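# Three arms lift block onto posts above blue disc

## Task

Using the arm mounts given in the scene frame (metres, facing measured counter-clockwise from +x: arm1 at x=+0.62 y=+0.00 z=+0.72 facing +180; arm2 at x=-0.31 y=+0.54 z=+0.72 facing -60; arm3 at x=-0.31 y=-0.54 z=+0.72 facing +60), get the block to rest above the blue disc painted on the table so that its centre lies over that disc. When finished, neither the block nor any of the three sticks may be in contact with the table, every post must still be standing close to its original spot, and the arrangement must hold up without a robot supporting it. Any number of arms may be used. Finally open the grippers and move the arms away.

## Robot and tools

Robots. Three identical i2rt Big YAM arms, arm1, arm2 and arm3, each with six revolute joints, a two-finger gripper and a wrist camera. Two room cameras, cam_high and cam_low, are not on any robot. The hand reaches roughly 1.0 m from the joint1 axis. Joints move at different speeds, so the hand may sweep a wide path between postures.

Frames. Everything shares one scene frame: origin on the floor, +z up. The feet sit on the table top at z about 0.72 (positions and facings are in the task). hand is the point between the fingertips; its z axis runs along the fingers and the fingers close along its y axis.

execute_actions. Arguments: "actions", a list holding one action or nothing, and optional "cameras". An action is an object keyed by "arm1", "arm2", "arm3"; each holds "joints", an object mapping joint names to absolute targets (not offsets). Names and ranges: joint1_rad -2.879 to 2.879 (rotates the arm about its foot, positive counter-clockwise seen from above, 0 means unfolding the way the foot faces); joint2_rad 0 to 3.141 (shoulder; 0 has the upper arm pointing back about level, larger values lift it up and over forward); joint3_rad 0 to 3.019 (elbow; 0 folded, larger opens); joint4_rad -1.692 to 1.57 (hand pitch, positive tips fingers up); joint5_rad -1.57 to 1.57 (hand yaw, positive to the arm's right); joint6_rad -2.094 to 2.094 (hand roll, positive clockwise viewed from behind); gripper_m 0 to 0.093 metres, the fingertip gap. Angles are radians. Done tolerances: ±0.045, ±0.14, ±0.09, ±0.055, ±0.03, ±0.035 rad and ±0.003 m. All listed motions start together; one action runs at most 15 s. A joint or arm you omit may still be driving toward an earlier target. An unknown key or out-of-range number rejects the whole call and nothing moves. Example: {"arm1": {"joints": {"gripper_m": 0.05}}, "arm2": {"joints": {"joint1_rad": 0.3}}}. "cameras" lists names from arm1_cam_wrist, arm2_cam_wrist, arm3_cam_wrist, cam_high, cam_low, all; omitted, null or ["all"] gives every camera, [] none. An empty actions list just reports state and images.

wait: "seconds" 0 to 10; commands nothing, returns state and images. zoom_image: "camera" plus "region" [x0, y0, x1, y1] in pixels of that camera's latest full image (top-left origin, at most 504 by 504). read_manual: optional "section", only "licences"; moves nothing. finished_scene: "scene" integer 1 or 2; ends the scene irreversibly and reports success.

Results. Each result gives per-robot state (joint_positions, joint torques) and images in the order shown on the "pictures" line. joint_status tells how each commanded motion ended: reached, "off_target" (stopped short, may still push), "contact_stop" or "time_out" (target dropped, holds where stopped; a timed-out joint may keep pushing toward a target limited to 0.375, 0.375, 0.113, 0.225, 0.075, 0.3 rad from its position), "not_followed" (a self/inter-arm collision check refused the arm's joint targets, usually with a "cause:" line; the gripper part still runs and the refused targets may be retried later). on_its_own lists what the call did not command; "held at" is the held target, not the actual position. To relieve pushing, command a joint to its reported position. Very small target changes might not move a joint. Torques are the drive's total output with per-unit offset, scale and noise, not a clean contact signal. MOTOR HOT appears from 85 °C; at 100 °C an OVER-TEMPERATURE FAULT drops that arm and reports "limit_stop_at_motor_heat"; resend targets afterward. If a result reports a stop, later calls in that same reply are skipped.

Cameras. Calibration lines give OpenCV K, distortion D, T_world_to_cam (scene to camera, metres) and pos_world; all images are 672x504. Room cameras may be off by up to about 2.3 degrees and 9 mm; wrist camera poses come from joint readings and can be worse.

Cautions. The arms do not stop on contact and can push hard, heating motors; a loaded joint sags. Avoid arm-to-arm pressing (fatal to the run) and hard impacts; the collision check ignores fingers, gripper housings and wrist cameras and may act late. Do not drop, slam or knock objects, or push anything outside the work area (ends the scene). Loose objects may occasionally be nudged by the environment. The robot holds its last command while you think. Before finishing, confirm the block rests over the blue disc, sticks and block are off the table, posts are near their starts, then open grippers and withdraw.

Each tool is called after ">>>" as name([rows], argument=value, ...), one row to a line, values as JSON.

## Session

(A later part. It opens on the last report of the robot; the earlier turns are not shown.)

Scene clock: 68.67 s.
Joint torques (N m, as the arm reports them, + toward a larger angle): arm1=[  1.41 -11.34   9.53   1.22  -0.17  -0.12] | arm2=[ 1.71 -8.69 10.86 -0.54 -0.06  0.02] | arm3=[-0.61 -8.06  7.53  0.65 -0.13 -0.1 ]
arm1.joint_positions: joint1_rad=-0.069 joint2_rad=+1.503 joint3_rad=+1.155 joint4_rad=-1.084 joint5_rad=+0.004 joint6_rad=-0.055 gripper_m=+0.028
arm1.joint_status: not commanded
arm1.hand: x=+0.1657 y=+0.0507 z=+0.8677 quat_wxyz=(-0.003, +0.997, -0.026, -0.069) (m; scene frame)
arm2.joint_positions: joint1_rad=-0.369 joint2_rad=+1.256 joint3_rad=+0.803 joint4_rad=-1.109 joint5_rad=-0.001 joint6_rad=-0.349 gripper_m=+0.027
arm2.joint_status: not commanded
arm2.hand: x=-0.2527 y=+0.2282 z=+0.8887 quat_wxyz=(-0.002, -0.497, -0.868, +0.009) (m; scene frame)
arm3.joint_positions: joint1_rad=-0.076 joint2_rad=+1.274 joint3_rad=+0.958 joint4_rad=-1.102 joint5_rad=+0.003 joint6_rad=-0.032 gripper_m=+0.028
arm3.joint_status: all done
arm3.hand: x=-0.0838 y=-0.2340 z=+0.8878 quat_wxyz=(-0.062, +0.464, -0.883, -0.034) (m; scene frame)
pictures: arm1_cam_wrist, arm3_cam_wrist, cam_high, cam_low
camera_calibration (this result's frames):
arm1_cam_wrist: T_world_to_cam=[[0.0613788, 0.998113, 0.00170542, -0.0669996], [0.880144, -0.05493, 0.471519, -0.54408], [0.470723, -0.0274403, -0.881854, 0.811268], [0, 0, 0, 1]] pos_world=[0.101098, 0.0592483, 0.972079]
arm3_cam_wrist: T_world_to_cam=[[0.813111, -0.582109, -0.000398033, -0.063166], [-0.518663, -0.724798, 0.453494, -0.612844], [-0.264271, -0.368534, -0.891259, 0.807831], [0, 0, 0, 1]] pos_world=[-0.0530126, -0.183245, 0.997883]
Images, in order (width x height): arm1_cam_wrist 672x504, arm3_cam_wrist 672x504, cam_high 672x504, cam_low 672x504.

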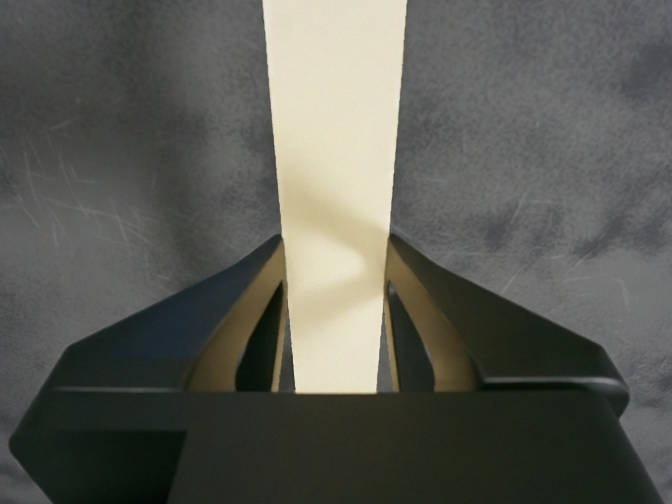

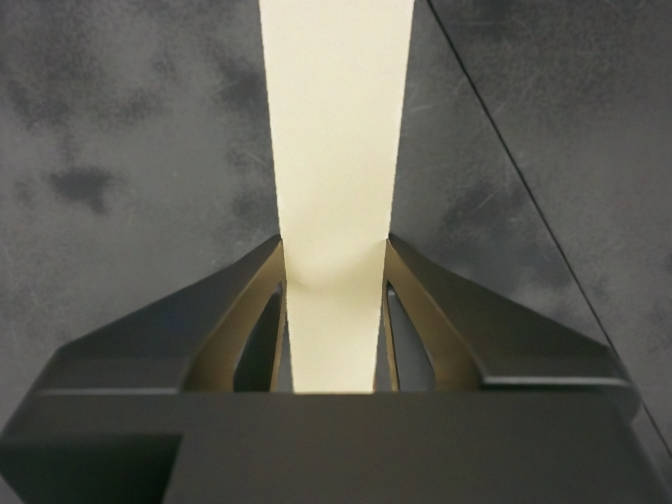

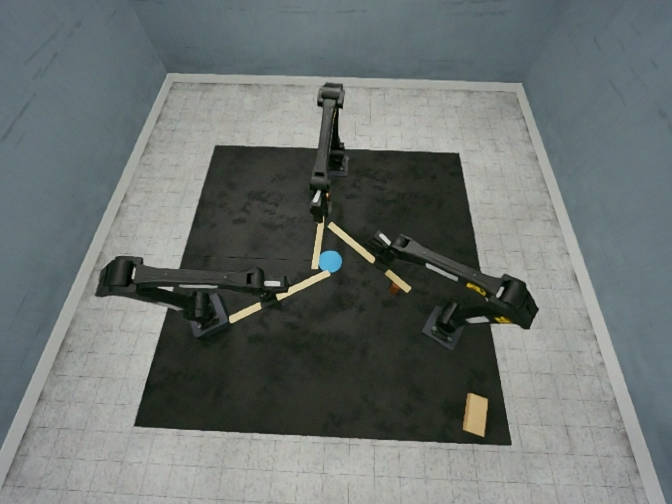

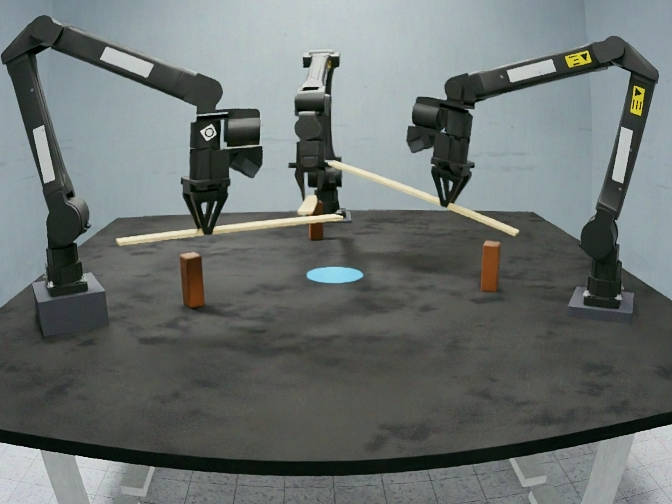

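>>> zoom_image(camera="arm3_cam_wrist", region=[200, 0, 480, 280])

>>> zoom_image(camera="cam_low", region=[270, 130, 550, 310])

Region (200, 0, 480, 280) of arm3_cam_wrist's 672x504 image, scaled by 1.800, with more detail than that image has.

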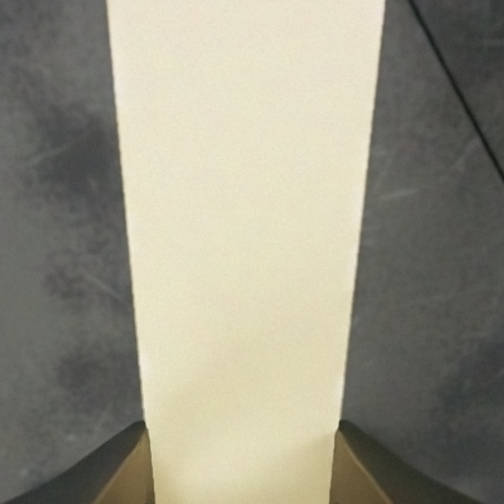

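Region (270, 130, 550, 310) of cam_low's 672x504 image, scaled by 1.800, with more detail than that image has; it fills the top 324 rows of this view, and the rest is white.

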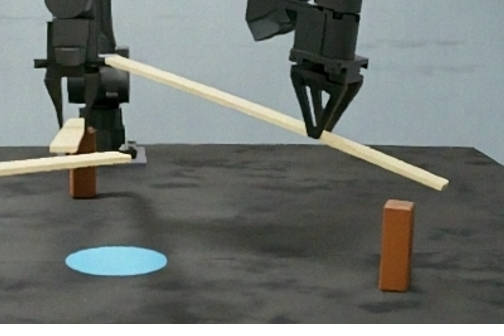

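>>> execute_actions([
  {"arm3": {"joints": {"joint2_rad": 1.328, "joint4_rad": -1.165}}},
], cameras=["cam_low", "cam_high"])

Scene clock: 74.07 s.
Joint torques (N m, as the arm reports them, + toward a larger angle): arm1=[  1.38 -11.31   9.56   1.22  -0.17  -0.12] | arm2=[ 1.44 -8.8  10.99 -0.51 -0.04  0.04] | arm3=[-0.71 -7.01  7.26  0.13 -0.12 -0.11]
arm1.joint_positions: joint1_rad=-0.069 joint2_rad=+1.503 joint3_rad=+1.155 joint4_rad=-1.084 joint5_rad=+0.004 joint6_rad=-0.055 gripper_m=+0.028
arm1.joint_status: not commanded
arm1.hand: x=+0.1657 y=+0.0507 z=+0.8677 quat_wxyz=(-0.003, +0.997, -0.026, -0.069) (m; scene frame)
arm2.joint_positions: joint1_rad=-0.369 joint2_rad=+1.256 joint3_rad=+0.803 joint4_rad=-1.109 joint5_rad=-0.001 joint6_rad=-0.349 gripper_m=+0.027
arm2.joint_status: not commanded
arm2.hand: x=-0.2527 y=+0.2282 z=+0.8887 quat_wxyz=(-0.002, -0.497, -0.868, +0.009) (m; scene frame)
arm3.joint_positions: joint1_rad=-0.076 joint2_rad=+1.323 joint3_rad=+0.958 joint4_rad=-1.158 joint5_rad=+0.003 joint6_rad=-0.032 gripper_m=+0.028
arm3.joint_status: all done
arm3.hand: x=-0.0919 y=-0.2447 z=+0.8696 quat_wxyz=(-0.014, +0.465, -0.885, -0.012) (m; scene frame)
pictures: cam_high, cam_low
Images, in order (width x height): cam_high 672x504, cam_low 672x504.

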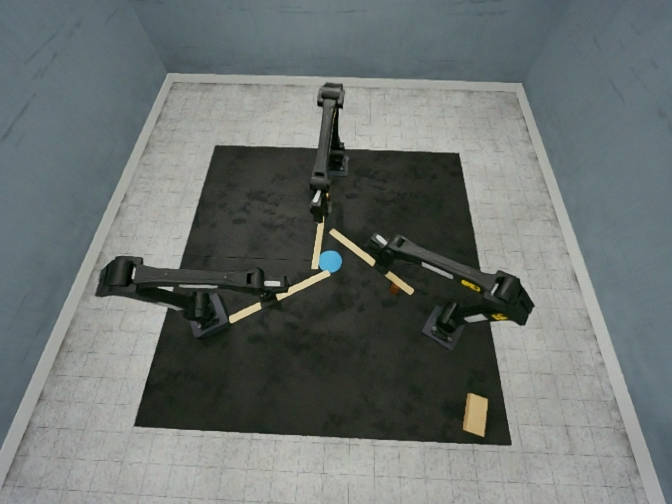

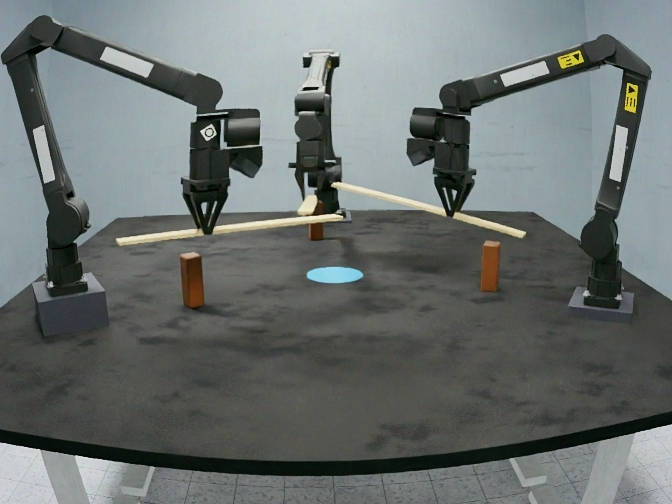

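>>> zoom_image(camera="cam_low", region=[270, 150, 550, 310])

Region (270, 150, 550, 310) of cam_low's 672x504 image, scaled by 1.800, with more detail than that image has; it fills the top 288 rows of this view, and the rest is white.

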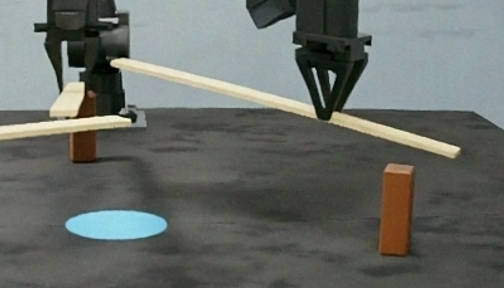

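>>> execute_actions([
  {"arm1": {"joints": {"joint1_rad": -0.037, "joint6_rad": -0.087}}, "arm3": {"joints": {"joint1_rad": -0.039, "joint3_rad": 1.02, "joint6_rad": -0.098}}},
], cameras=["cam_low", "cam_high"])

Scene clock: 77.53 s.
Joint torques (N m, as the arm reports them, + toward a larger angle): arm1=[  1.2  -11.28   9.57   1.22  -0.17  -0.12] | arm2=[ 1.53 -8.49 10.87 -0.37 -0.07  0.05] | arm3=[-0.36 -7.23 11.91  0.09 -0.1  -0.17]
arm1.joint_positions: joint1_rad=-0.048 joint2_rad=+1.503 joint3_rad=+1.155 joint4_rad=-1.084 joint5_rad=+0.004 joint6_rad=-0.077 gripper_m=+0.028
arm1.joint_status: all done
arm1.hand: x=+0.1647 y=+0.0408 z=+0.8678 quat_wxyz=(-0.003, +0.998, -0.004, -0.069) (m; scene frame)
arm2.joint_positions: joint1_rad=-0.369 joint2_rad=+1.256 joint3_rad=+0.803 joint4_rad=-1.109 joint5_rad=-0.001 joint6_rad=-0.349 gripper_m=+0.027
arm2.joint_status: not commanded
arm2.hand: x=-0.2527 y=+0.2282 z=+0.8887 quat_wxyz=(-0.002, -0.497, -0.868, +0.009) (m; scene frame)
arm3.joint_positions: joint1_rad=-0.042 joint2_rad=+1.323 joint3_rad=+0.958 joint4_rad=-1.158 joint5_rad=+0.002 joint6_rad=-0.084 gripper_m=+0.028
arm3.joint_status: all done
arm3.hand: x=-0.1021 y=-0.2373 z=+0.8697 quat_wxyz=(-0.014, +0.503, -0.864, -0.012) (m; scene frame)
pictures: cam_high, cam_low
Images, in order (width x height): cam_high 672x504, cam_low 672x504.

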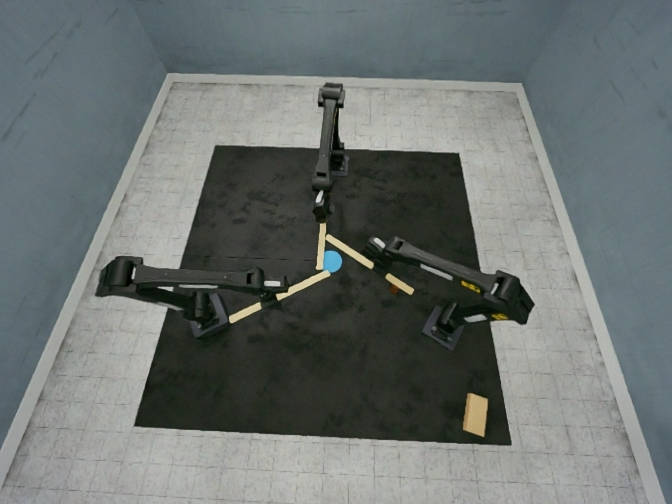

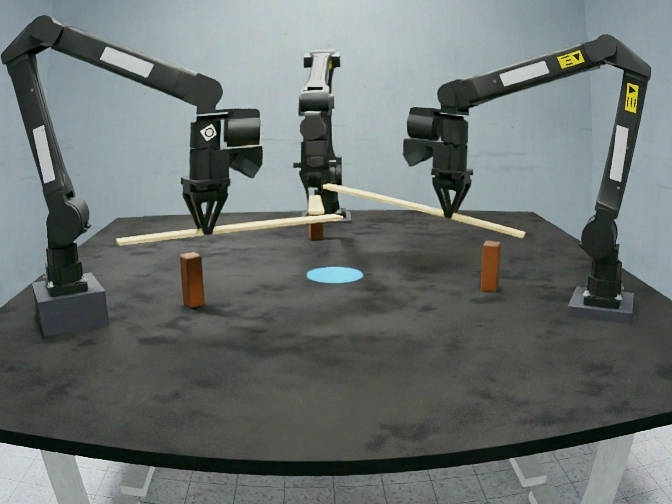

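>>> execute_actions([
  {"arm3": {"joints": {"joint2_rad": 1.495, "joint3_rad": 1.19}}},
], cameras=["cam_low", "cam_high", "arm3_cam_wrist"])

Scene clock: 82.37 s.
Joint torques (N m, as the arm reports them, + toward a larger angle): arm1=[  1.25 -11.28   9.57   1.22  -0.17  -0.12] | arm2=[ 2.01 -8.33 11.12 -0.28 -0.08  0.04] | arm3=[ -0.33 -10.12  11.18   0.45  -0.1   -0.18]
arm1.joint_positions: joint1_rad=-0.048 joint2_rad=+1.503 joint3_rad=+1.155 joint4_rad=-1.084 joint5_rad=+0.004 joint6_rad=-0.077 gripper_m=+0.028
arm1.joint_status: not commanded
arm1.hand: x=+0.1647 y=+0.0408 z=+0.8678 quat_wxyz=(-0.003, +0.998, -0.004, -0.069) (m; scene frame)
arm2.joint_positions: joint1_rad=-0.369 joint2_rad=+1.256 joint3_rad=+0.803 joint4_rad=-1.109 joint5_rad=-0.001 joint6_rad=-0.349 gripper_m=+0.027
arm2.joint_status: not commanded
arm2.hand: x=-0.2527 y=+0.2282 z=+0.8887 quat_wxyz=(-0.002, -0.497, -0.868, +0.009) (m; scene frame)
arm3.joint_positions: joint1_rad=-0.042 joint2_rad=+1.495 joint3_rad=+1.138 joint4_rad=-1.164 joint5_rad=+0.002 joint6_rad=-0.084 gripper_m=+0.028
arm3.joint_status: all done
arm3.hand: x=-0.0639 y=-0.1815 z=+0.8708 quat_wxyz=(-0.016, +0.503, -0.864, -0.013) (m; scene frame)
pictures: arm3_cam_wrist, cam_high, cam_low
camera_calibration (this result's frames):
arm3_cam_wrist: T_world_to_cam=[[0.860738, -0.509048, -0.000898222, -0.0320346], [-0.427575, -0.723932, 0.541388, -0.62734], [-0.276243, -0.465609, -0.840772, 0.754999], [0, 0, 0, 1]] pos_world=[-0.0320983, -0.118924, 0.974388]
Images, in order (width x height): arm3_cam_wrist 672x504, cam_high 672x504, cam_low 672x504.

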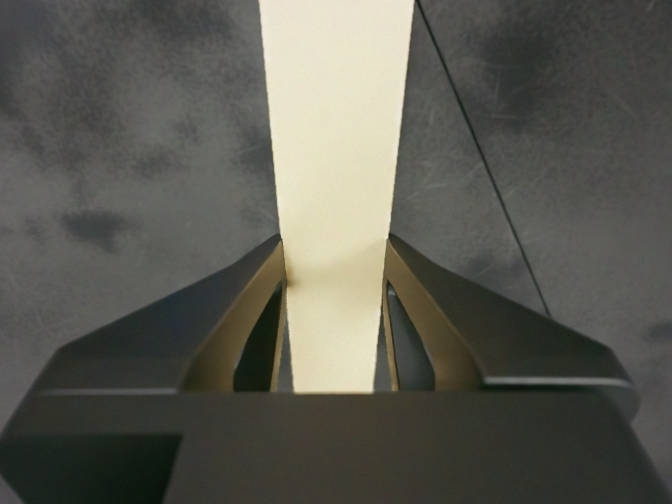

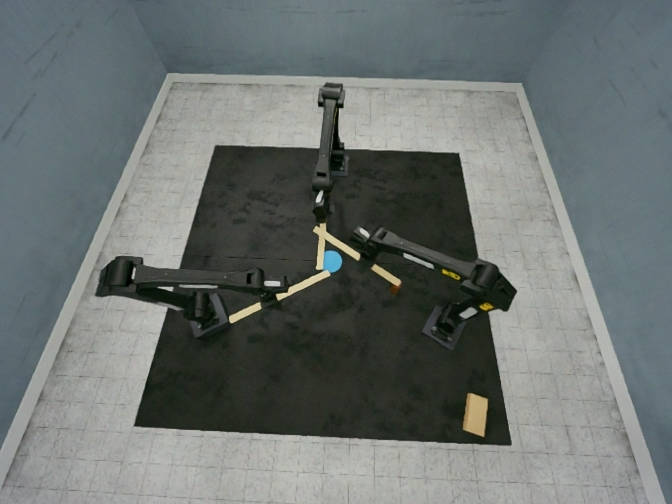

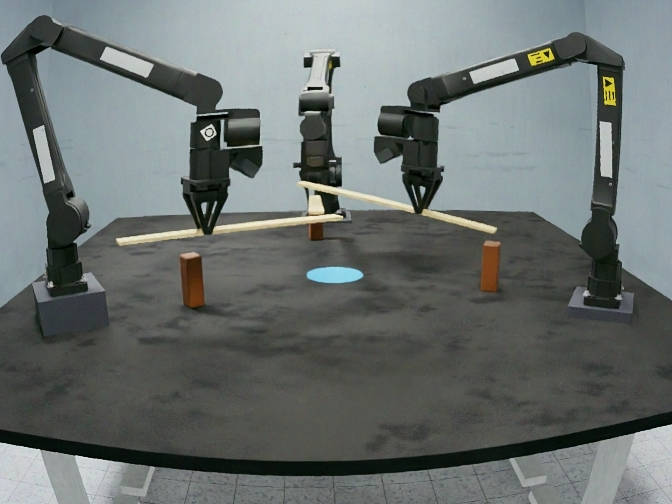

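>>> zoom_image(camera="cam_low", region=[270, 150, 530, 300])

>>> zoom_image(camera="cam_high", region=[270, 180, 430, 320])

Region (270, 150, 530, 300) of cam_low's 672x504 image, scaled by 1.938, with more detail than that image has; it fills the top 291 rows of this view, and the rest is white.

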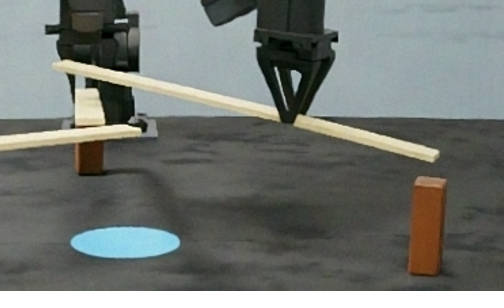

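Region (270, 180, 430, 320) of cam_high's 672x504 image, scaled by 3.150, with more detail than that image has; it fills the top 441 rows of this view, and the rest is white.

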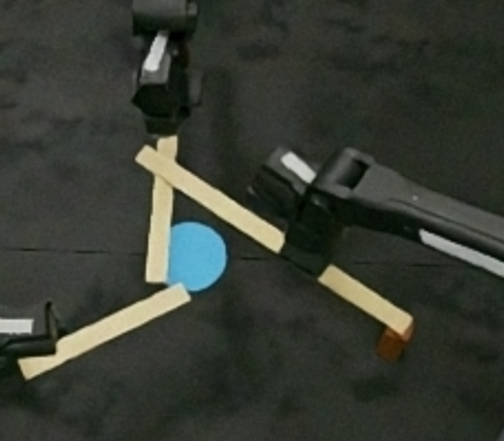

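>>> execute_actions([
  {"arm3": {"joints": {"joint3_rad": 1.09, "joint4_rad": -1.103}}},
], cameras=["cam_low", "cam_high"])

Scene clock: 84.33 s.
Joint torques (N m, as the arm reports them, + toward a larger angle): arm1=[  1.22 -11.3    9.53   1.22  -0.16  -0.13] | arm2=[ 2.28 -8.36 10.88 -0.34 -0.07  0.03] | arm3=[-0.19 -9.57  7.43  0.86 -0.09 -0.18]
arm1.joint_positions: joint1_rad=-0.048 joint2_rad=+1.503 joint3_rad=+1.155 joint4_rad=-1.084 joint5_rad=+0.004 joint6_rad=-0.077 gripper_m=+0.028
arm1.joint_status: not commanded
arm1.hand: x=+0.1647 y=+0.0408 z=+0.8678 quat_wxyz=(-0.003, +0.998, -0.004, -0.069) (m; scene frame)
arm2.joint_positions: joint1_rad=-0.369 joint2_rad=+1.256 joint3_rad=+0.803 joint4_rad=-1.109 joint5_rad=-0.001 joint6_rad=-0.349 gripper_m=+0.027
arm2.joint_status: not commanded
arm2.hand: x=-0.2527 y=+0.2282 z=+0.8887 quat_wxyz=(-0.002, -0.497, -0.868, +0.009) (m; scene frame)
arm3.joint_positions: joint1_rad=-0.042 joint2_rad=+1.495 joint3_rad=+1.083 joint4_rad=-1.114 joint5_rad=+0.002 joint6_rad=-0.084 gripper_m=+0.028
arm3.joint_status: all done
arm3.hand: x=-0.0693 y=-0.1890 z=+0.8515 quat_wxyz=(-0.013, +0.503, -0.864, -0.011) (m; scene frame)
pictures: cam_high, cam_low
Images, in order (width x height): cam_high 672x504, cam_low 672x504.

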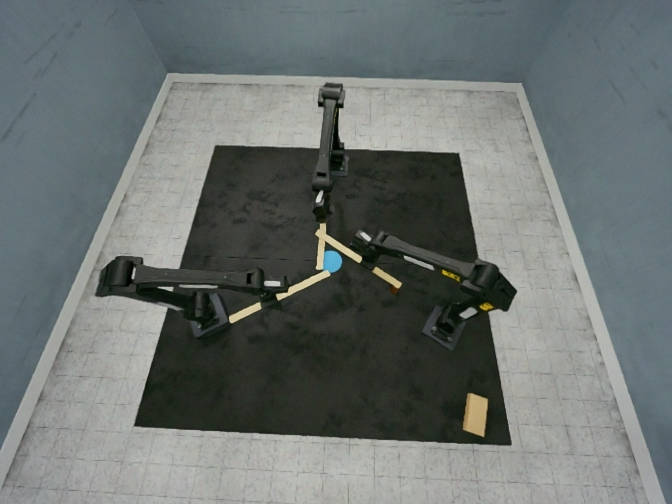

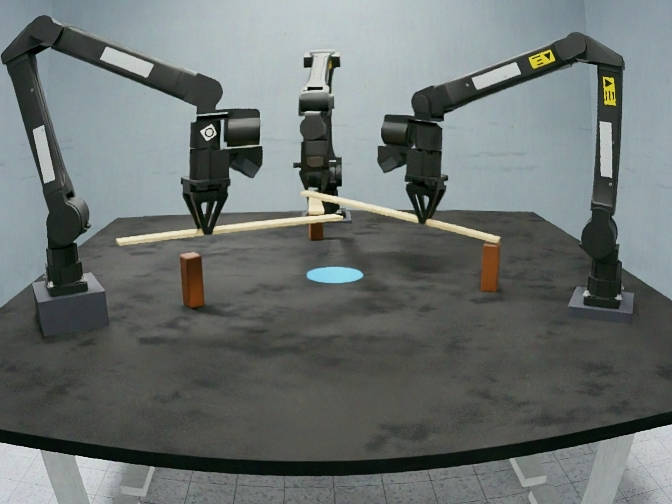

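>>> zoom_image(camera="cam_low", region=[440, 200, 540, 270])

>>> zoom_image(camera="cam_low", region=[270, 160, 390, 250])

>>> zoom_image(camera="cam_high", region=[290, 200, 420, 310])

Region (440, 200, 540, 270) of cam_low's 672x504 image, scaled by 5.040, with more detail than that image has; it fills the top 353 rows of this view, and the rest is white.

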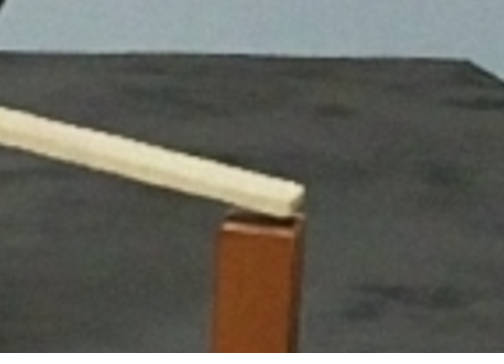

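Region (270, 160, 390, 250) of cam_low's 672x504 image, scaled by 4.200, with more detail than that image has; it fills the top 378 rows of this view, and the rest is white.

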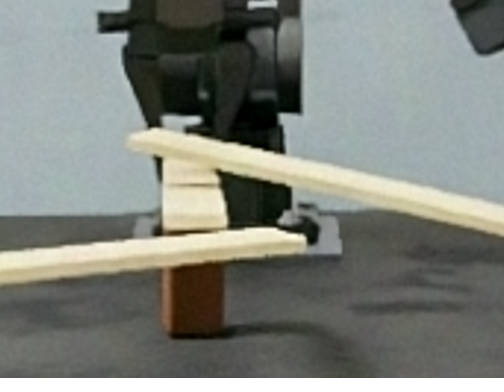

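Region (290, 200, 420, 310) of cam_high's 672x504 image, scaled by 3.877, with more detail than that image has; it fills the top 426 rows of this view, and the rest is white.

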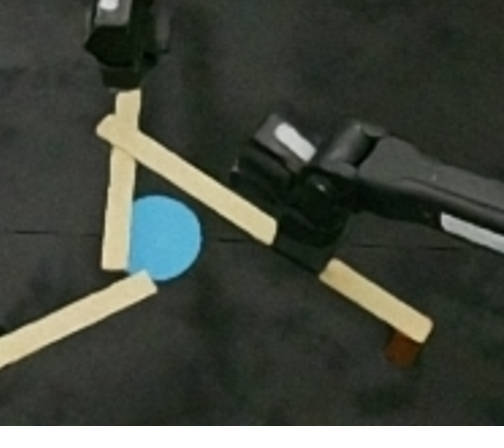

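>>> execute_actions([
  {"arm3": {"joints": {"joint2_rad": 1.524, "joint4_rad": -1.091}}},
], cameras=["cam_low", "cam_high"])

Scene clock: 85.67 s.
Joint torques (N m, as the arm reports them, + toward a larger angle): arm1=[  1.12 -11.3    9.55   1.22  -0.17  -0.12] | arm2=[ 1.79 -8.18 10.83 -0.47 -0.05  0.07] | arm3=[-0.02 -9.39  7.53  0.86 -0.1  -0.18]
arm1.joint_positions: joint1_rad=-0.048 joint2_rad=+1.503 joint3_rad=+1.155 joint4_rad=-1.084 joint5_rad=+0.004 joint6_rad=-0.077 gripper_m=+0.028
arm1.joint_status: not commanded
arm1.hand: x=+0.1647 y=+0.0408 z=+0.8678 quat_wxyz=(-0.003, +0.998, -0.004, -0.069) (m; scene frame)
arm2.joint_positions: joint1_rad=-0.369 joint2_rad=+1.256 joint3_rad=+0.803 joint4_rad=-1.109 joint5_rad=-0.001 joint6_rad=-0.349 gripper_m=+0.027
arm2.joint_status: not commanded
arm2.hand: x=-0.2527 y=+0.2282 z=+0.8887 quat_wxyz=(-0.002, -0.497, -0.868, +0.009) (m; scene frame)
arm3.joint_positions: joint1_rad=-0.042 joint2_rad=+1.511 joint3_rad=+1.083 joint4_rad=-1.103 joint5_rad=+0.002 joint6_rad=-0.084 gripper_m=+0.028
arm3.joint_status: all done
arm3.hand: x=-0.0681 y=-0.1871 z=+0.8452 quat_wxyz=(-0.011, +0.503, -0.864, -0.010) (m; scene frame)
pictures: cam_high, cam_low
Images, in order (width x height): cam_high 672x504, cam_low 672x504.

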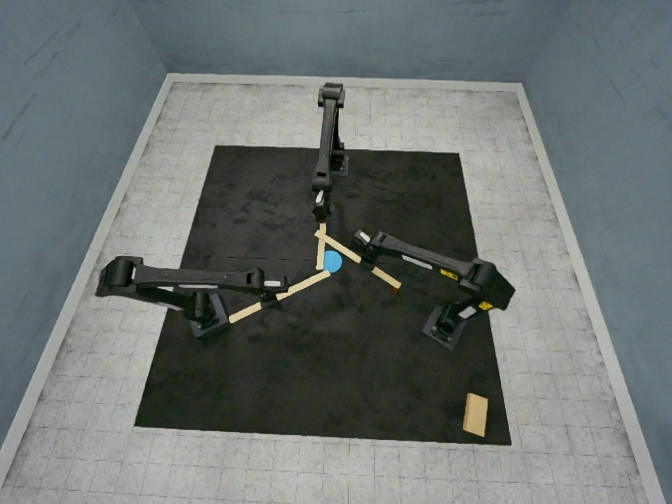

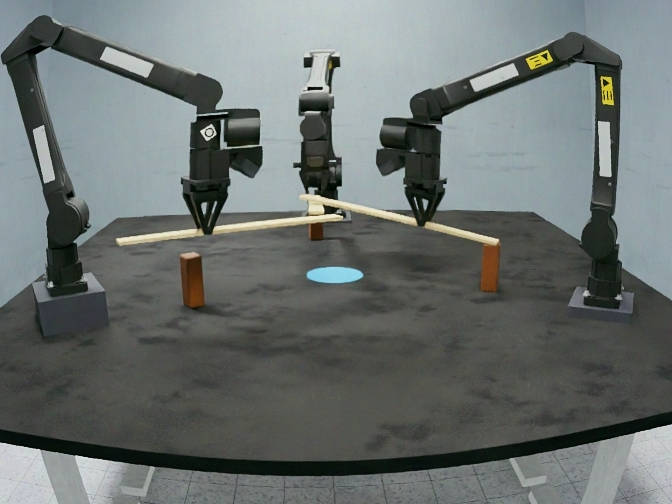

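>>> zoom_image(camera="cam_low", region=[440, 200, 540, 270])

>>> zoom_image(camera="cam_low", region=[270, 160, 390, 250])

Region (440, 200, 540, 270) of cam_low's 672x504 image, scaled by 5.040, with more detail than that image has; it fills the top 353 rows of this view, and the rest is white.

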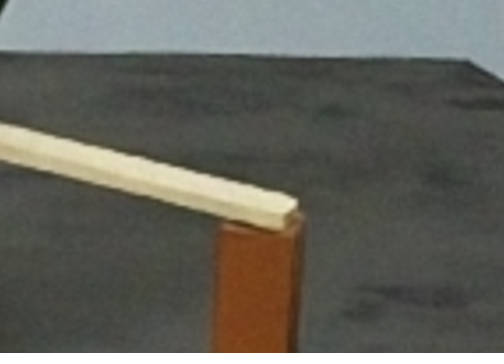

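Region (270, 160, 390, 250) of cam_low's 672x504 image, scaled by 4.200, with more detail than that image has; it fills the top 378 rows of this view, and the rest is white.

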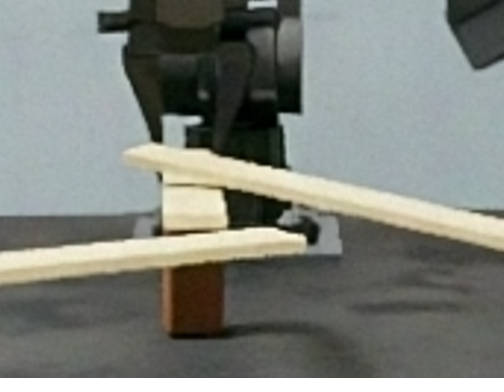

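>>> execute_actions([
  {"arm3": {"joints": {"gripper_m": 0.06}}},
], cameras=["cam_low", "cam_high"])

Scene clock: 86.47 s.
Joint torques (N m, as the arm reports them, + toward a larger angle): arm1=[  1.35 -11.28   9.54   1.2   -0.16  -0.12] | arm2=[ 1.72 -8.32 10.79 -0.35 -0.06  0.05] | arm3=[-0.22 -8.94  7.44  0.88 -0.1  -0.16]
arm1.joint_positions: joint1_rad=-0.048 joint2_rad=+1.503 joint3_rad=+1.155 joint4_rad=-1.084 joint5_rad=+0.004 joint6_rad=-0.078 gripper_m=+0.028
arm1.joint_status: not commanded
arm1.hand: x=+0.1647 y=+0.0408 z=+0.8678 quat_wxyz=(-0.003, +0.998, -0.003, -0.069) (m; scene frame)
arm2.joint_positions: joint1_rad=-0.369 joint2_rad=+1.256 joint3_rad=+0.803 joint4_rad=-1.109 joint5_rad=-0.001 joint6_rad=-0.349 gripper_m=+0.027
arm2.joint_status: not commanded
arm2.hand: x=-0.2527 y=+0.2282 z=+0.8887 quat_wxyz=(-0.002, -0.497, -0.868, +0.009) (m; scene frame)
arm3.joint_positions: joint1_rad=-0.042 joint2_rad=+1.511 joint3_rad=+1.083 joint4_rad=-1.103 joint5_rad=+0.002 joint6_rad=-0.084 gripper_m=+0.060
arm3.joint_status: all done
arm3.hand: x=-0.0680 y=-0.1869 z=+0.8452 quat_wxyz=(-0.011, +0.503, -0.864, -0.011) (m; scene frame)
pictures: cam_high, cam_low
Images, in order (width x height): cam_high 672x504, cam_low 672x504.

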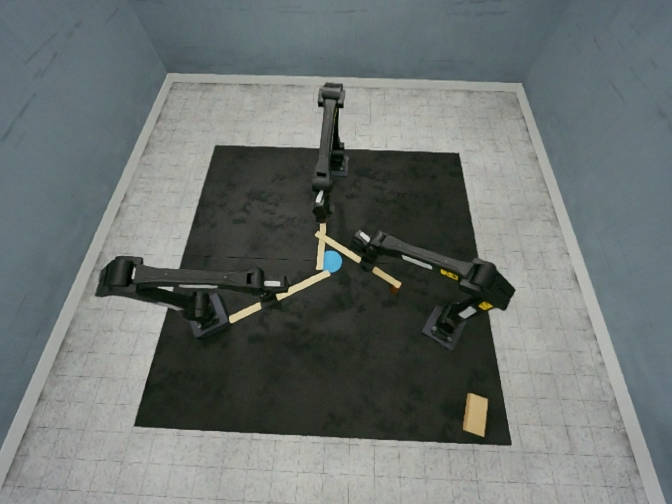

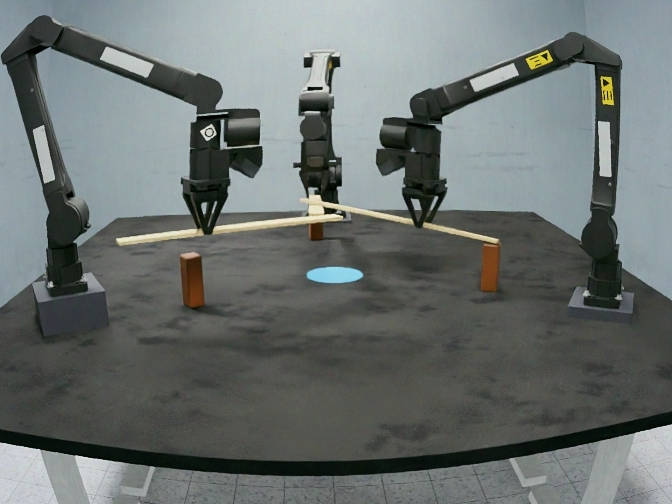

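>>> zoom_image(camera="cam_low", region=[270, 160, 530, 300])

Region (270, 160, 530, 300) of cam_low's 672x504 image, scaled by 1.938, with more detail than that image has; it fills the top 271 rows of this view, and the rest is white.

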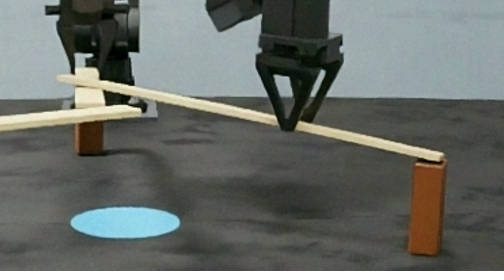

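>>> execute_actions([
  {"arm3": {"joints": {"joint2_rad": 1.22}}, "arm2": {"joints": {"joint2_rad": 1.595, "joint3_rad": 1.107, "joint4_rad": -0.909, "joint6_rad": -0.072}}},
], cameras=["cam_low", "cam_high"])

Scene clock: 93.53 s.
Joint torques (N m, as the arm reports them, + toward a larger angle): arm1=[  1.21 -11.29   9.55   1.23  -0.17  -0.12] | arm2=[  1.54 -14.51  11.02   0.55  -0.06   0.06] | arm3=[-0.14 -5.84  8.58  1.41 -0.11 -0.17]
arm1.joint_positions: joint1_rad=-0.048 joint2_rad=+1.503 joint3_rad=+1.155 joint4_rad=-1.084 joint5_rad=+0.004 joint6_rad=-0.078 gripper_m=+0.028
arm1.joint_status: not commanded
arm1.hand: x=+0.1647 y=+0.0408 z=+0.8678 quat_wxyz=(-0.003, +0.998, -0.003, -0.069) (m; scene frame)
arm2.joint_positions: joint1_rad=-0.369 joint2_rad=+1.596 joint3_rad=+1.076 joint4_rad=-0.915 joint5_rad=-0.001 joint6_rad=-0.081 gripper_m=+0.027
arm2.joint_status: all done
arm2.hand: x=-0.2259 y=+0.0815 z=+0.8650 quat_wxyz=(-0.050, -0.606, -0.792, +0.050) (m; scene frame)
arm3.joint_positions: joint1_rad=-0.042 joint2_rad=+1.205 joint3_rad=+1.082 joint4_rad=-1.102 joint5_rad=+0.002 joint6_rad=-0.084 gripper_m=+0.060
arm3.joint_status: all done
arm3.hand: x=-0.0729 y=-0.1966 z=+0.9671 quat_wxyz=(-0.149, +0.495, -0.853, -0.076) (m; scene frame)
pictures: cam_high, cam_low
Images, in order (width x height): cam_high 672x504, cam_low 672x504.

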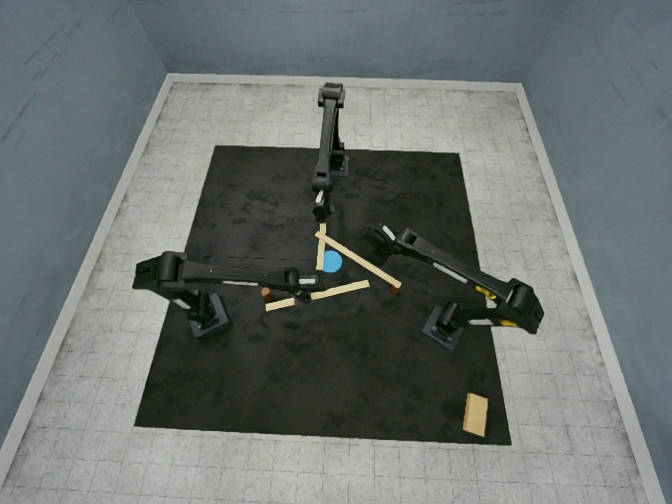

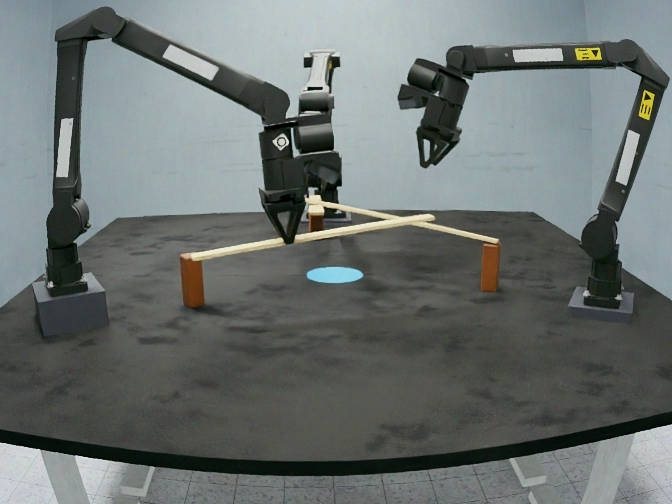

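>>> zoom_image(camera="cam_low", region=[270, 170, 370, 250])

>>> zoom_image(camera="cam_high", region=[250, 200, 420, 330])

Region (270, 170, 370, 250) of cam_low's 672x504 image, scaled by 5.040, with more detail than that image has; it fills the top 403 rows of this view, and the rest is white.

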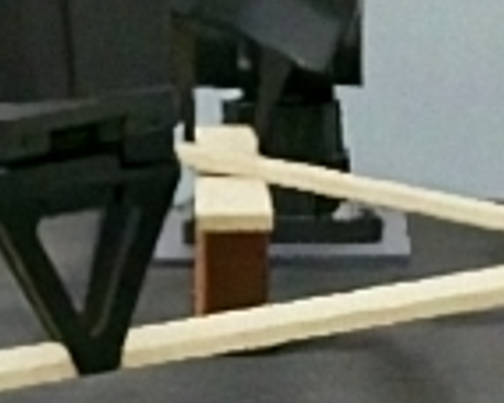

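Region (250, 200, 420, 330) of cam_high's 672x504 image, scaled by 2.965, with more detail than that image has; it fills the top 385 rows of this view, and the rest is white.

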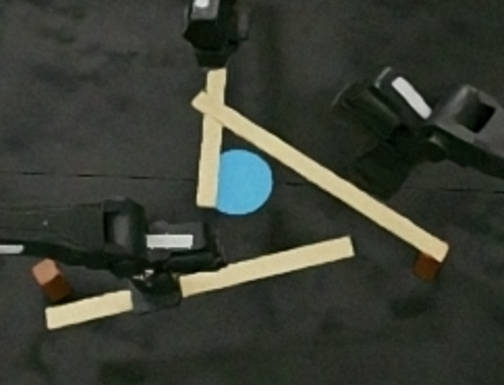

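>>> execute_actions([
  {"arm1": {"joints": {"joint2_rad": 1.456}}, "arm2": {"joints": {"joint1_rad": -0.275}}, "arm3": {"joints": {"joint2_rad": 1.115, "joint3_rad": 1.01, "joint4_rad": -1.455, "joint6_rad": 0.5, "gripper_m": 0.092}}},
], cameras=["cam_low", "cam_high"])

Scene clock: 98.33 s.
Joint torques (N m, as the arm reports them, + toward a larger angle): arm1=[  1.19 -11.89   9.97   1.29  -0.17  -0.12] | arm2=[  1.1  -14.73  11.2    0.4   -0.02   0.02] | arm3=[ 0.14 -6.01  7.9  -0.04 -0.03  0.13]
arm1.joint_positions: joint1_rad=-0.048 joint2_rad=+1.459 joint3_rad=+1.153 joint4_rad=-1.084 joint5_rad=+0.004 joint6_rad=-0.078 gripper_m=+0.028
arm1.joint_status: all done
arm1.hand: x=+0.1662 y=+0.0408 z=+0.8859 quat_wxyz=(-0.005, +0.996, -0.004, -0.090) (m; scene frame)
arm2.joint_positions: joint1_rad=-0.267 joint2_rad=+1.596 joint3_rad=+1.076 joint4_rad=-0.915 joint5_rad=+0.000 joint6_rad=-0.080 gripper_m=+0.027
arm2.joint_status: all done
arm2.hand: x=-0.1800 y=+0.0923 z=+0.8646 quat_wxyz=(-0.052, -0.566, -0.821, +0.048) (m; scene frame)
arm3.joint_positions: joint1_rad=-0.042 joint2_rad=+1.129 joint3_rad=+1.004 joint4_rad=-1.447 joint5_rad=+0.002 joint6_rad=+0.486 gripper_m=+0.092
arm3.joint_status: all done
arm3.hand: x=-0.1365 y=-0.2891 z=+0.9465 quat_wxyz=(+0.008, +0.240, -0.971, +0.001) (m; scene frame)
pictures: cam_high, cam_low
Images, in order (width x height): cam_high 672x504, cam_low 672x504.

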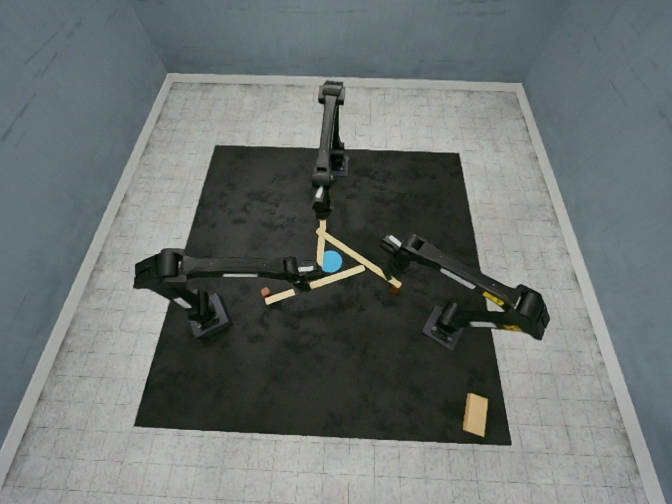

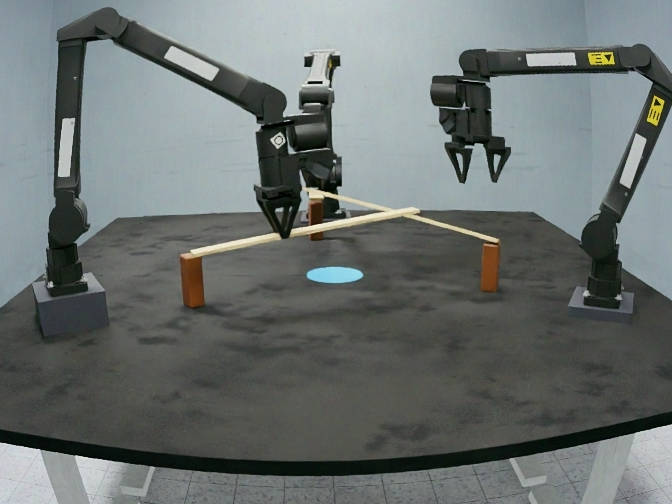

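>>> zoom_image(camera="cam_low", region=[160, 150, 520, 320])

>>> zoom_image(camera="cam_low", region=[270, 160, 450, 260])

Region (160, 150, 520, 320) of cam_low's 672x504 image, scaled by 1.400, with more detail than that image has; it fills the top 238 rows of this view, and the rest is white.

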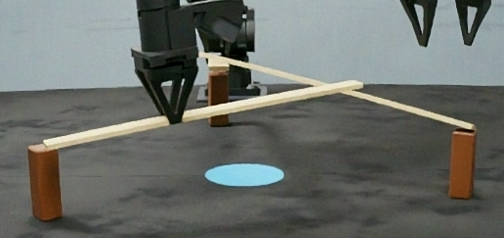

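Region (270, 160, 450, 260) of cam_low's 672x504 image, scaled by 2.800, with more detail than that image has.

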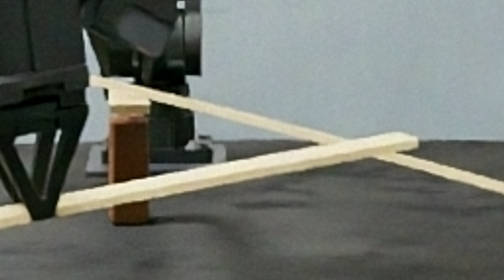

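>>> zoom_image(camera="cam_low", region=[160, 220, 310, 320])

Region (160, 220, 310, 320) of cam_low's 672x504 image, scaled by 3.360, with more detail than that image has.

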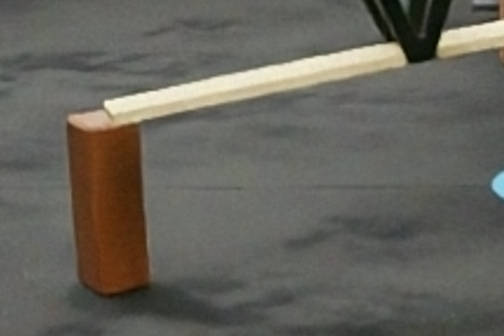

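>>> zoom_image(camera="cam_low", region=[370, 190, 450, 240])

Region (370, 190, 450, 240) of cam_low's 672x504 image, scaled by 6.300, with more detail than that image has; it fills the top 315 rows of this view, and the rest is white.

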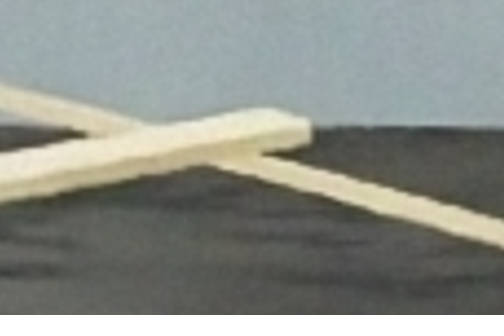

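>>> execute_actions([
  {"arm2": {"joints": {"joint2_rad": 1.56}}, "arm3": {"joints": {"joint1_rad": 2.385}}},
], cameras=["cam_low", "cam_high", "arm3_cam_wrist"])

Scene clock: 104.40 s.
Joint torques (N m, as the arm reports them, + toward a larger angle): arm1=[  1.18 -11.8   10.02   1.29  -0.16  -0.11] | arm2=[  1.37 -15.07  11.38   0.51  -0.05   0.03] | arm3=[-0.66 -5.95  8.03  0.04  0.07  0.13]
arm1.joint_positions: joint1_rad=-0.048 joint2_rad=+1.459 joint3_rad=+1.153 joint4_rad=-1.084 joint5_rad=+0.004 joint6_rad=-0.078 gripper_m=+0.028
arm1.joint_status: not commanded
arm1.hand: x=+0.1662 y=+0.0408 z=+0.8859 quat_wxyz=(-0.005, +0.996, -0.004, -0.090) (m; scene frame)
arm2.joint_positions: joint1_rad=-0.267 joint2_rad=+1.567 joint3_rad=+1.076 joint4_rad=-0.915 joint5_rad=+0.000 joint6_rad=-0.080 gripper_m=+0.027
arm2.joint_status: all done
arm2.hand: x=-0.1795 y=+0.0910 z=+0.8776 quat_wxyz=(-0.063, -0.565, -0.821, +0.057) (m; scene frame)
arm3.joint_positions: joint1_rad=+2.385 joint2_rad=+1.129 joint3_rad=+1.004 joint4_rad=-1.447 joint5_rad=+0.000 joint6_rad=+0.487 gripper_m=+0.092
arm3.joint_status: all done
arm3.hand: x=-0.5972 y=-0.6119 z=+0.9546 quat_wxyz=(+0.002, +0.993, -0.115, -0.007) (m; scene frame)
pictures: arm3_cam_wrist, cam_high, cam_low
camera_calibration (this result's frames):
arm3_cam_wrist: T_world_to_cam=[[0.246055, 0.969256, 0.000285419, 0.744359], [0.801273, -0.203576, 0.5626, -0.180348], [0.545361, -0.138202, -0.826729, 1.15532], [0, 0, 0, 1]] pos_world=[-0.668713, -0.598521, 1.05639]
Images, in order (width x height): arm3_cam_wrist 672x504, cam_high 672x504, cam_low 672x504.

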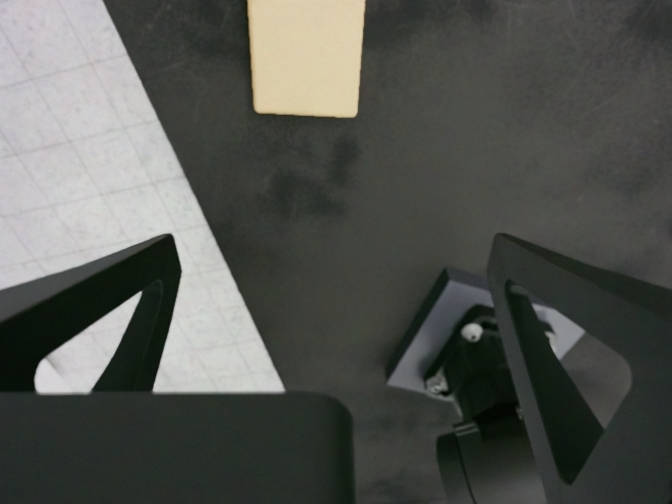

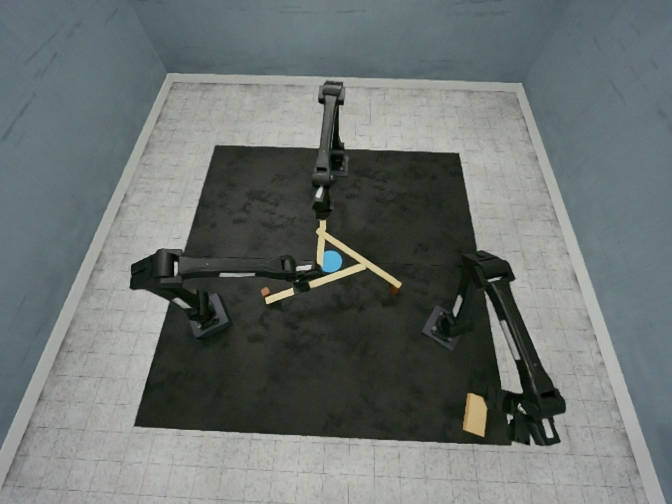

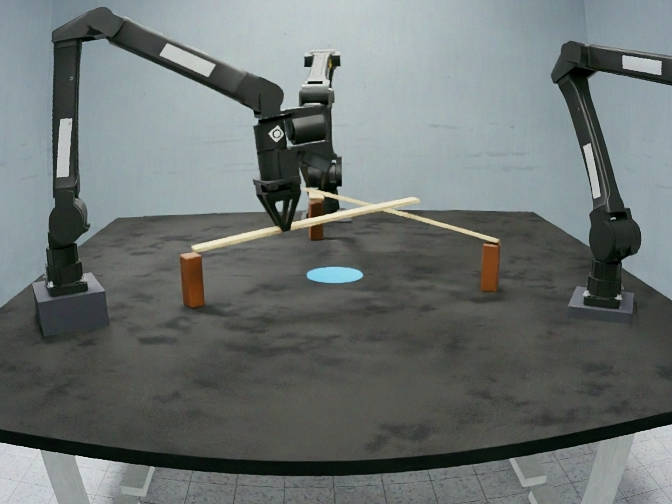

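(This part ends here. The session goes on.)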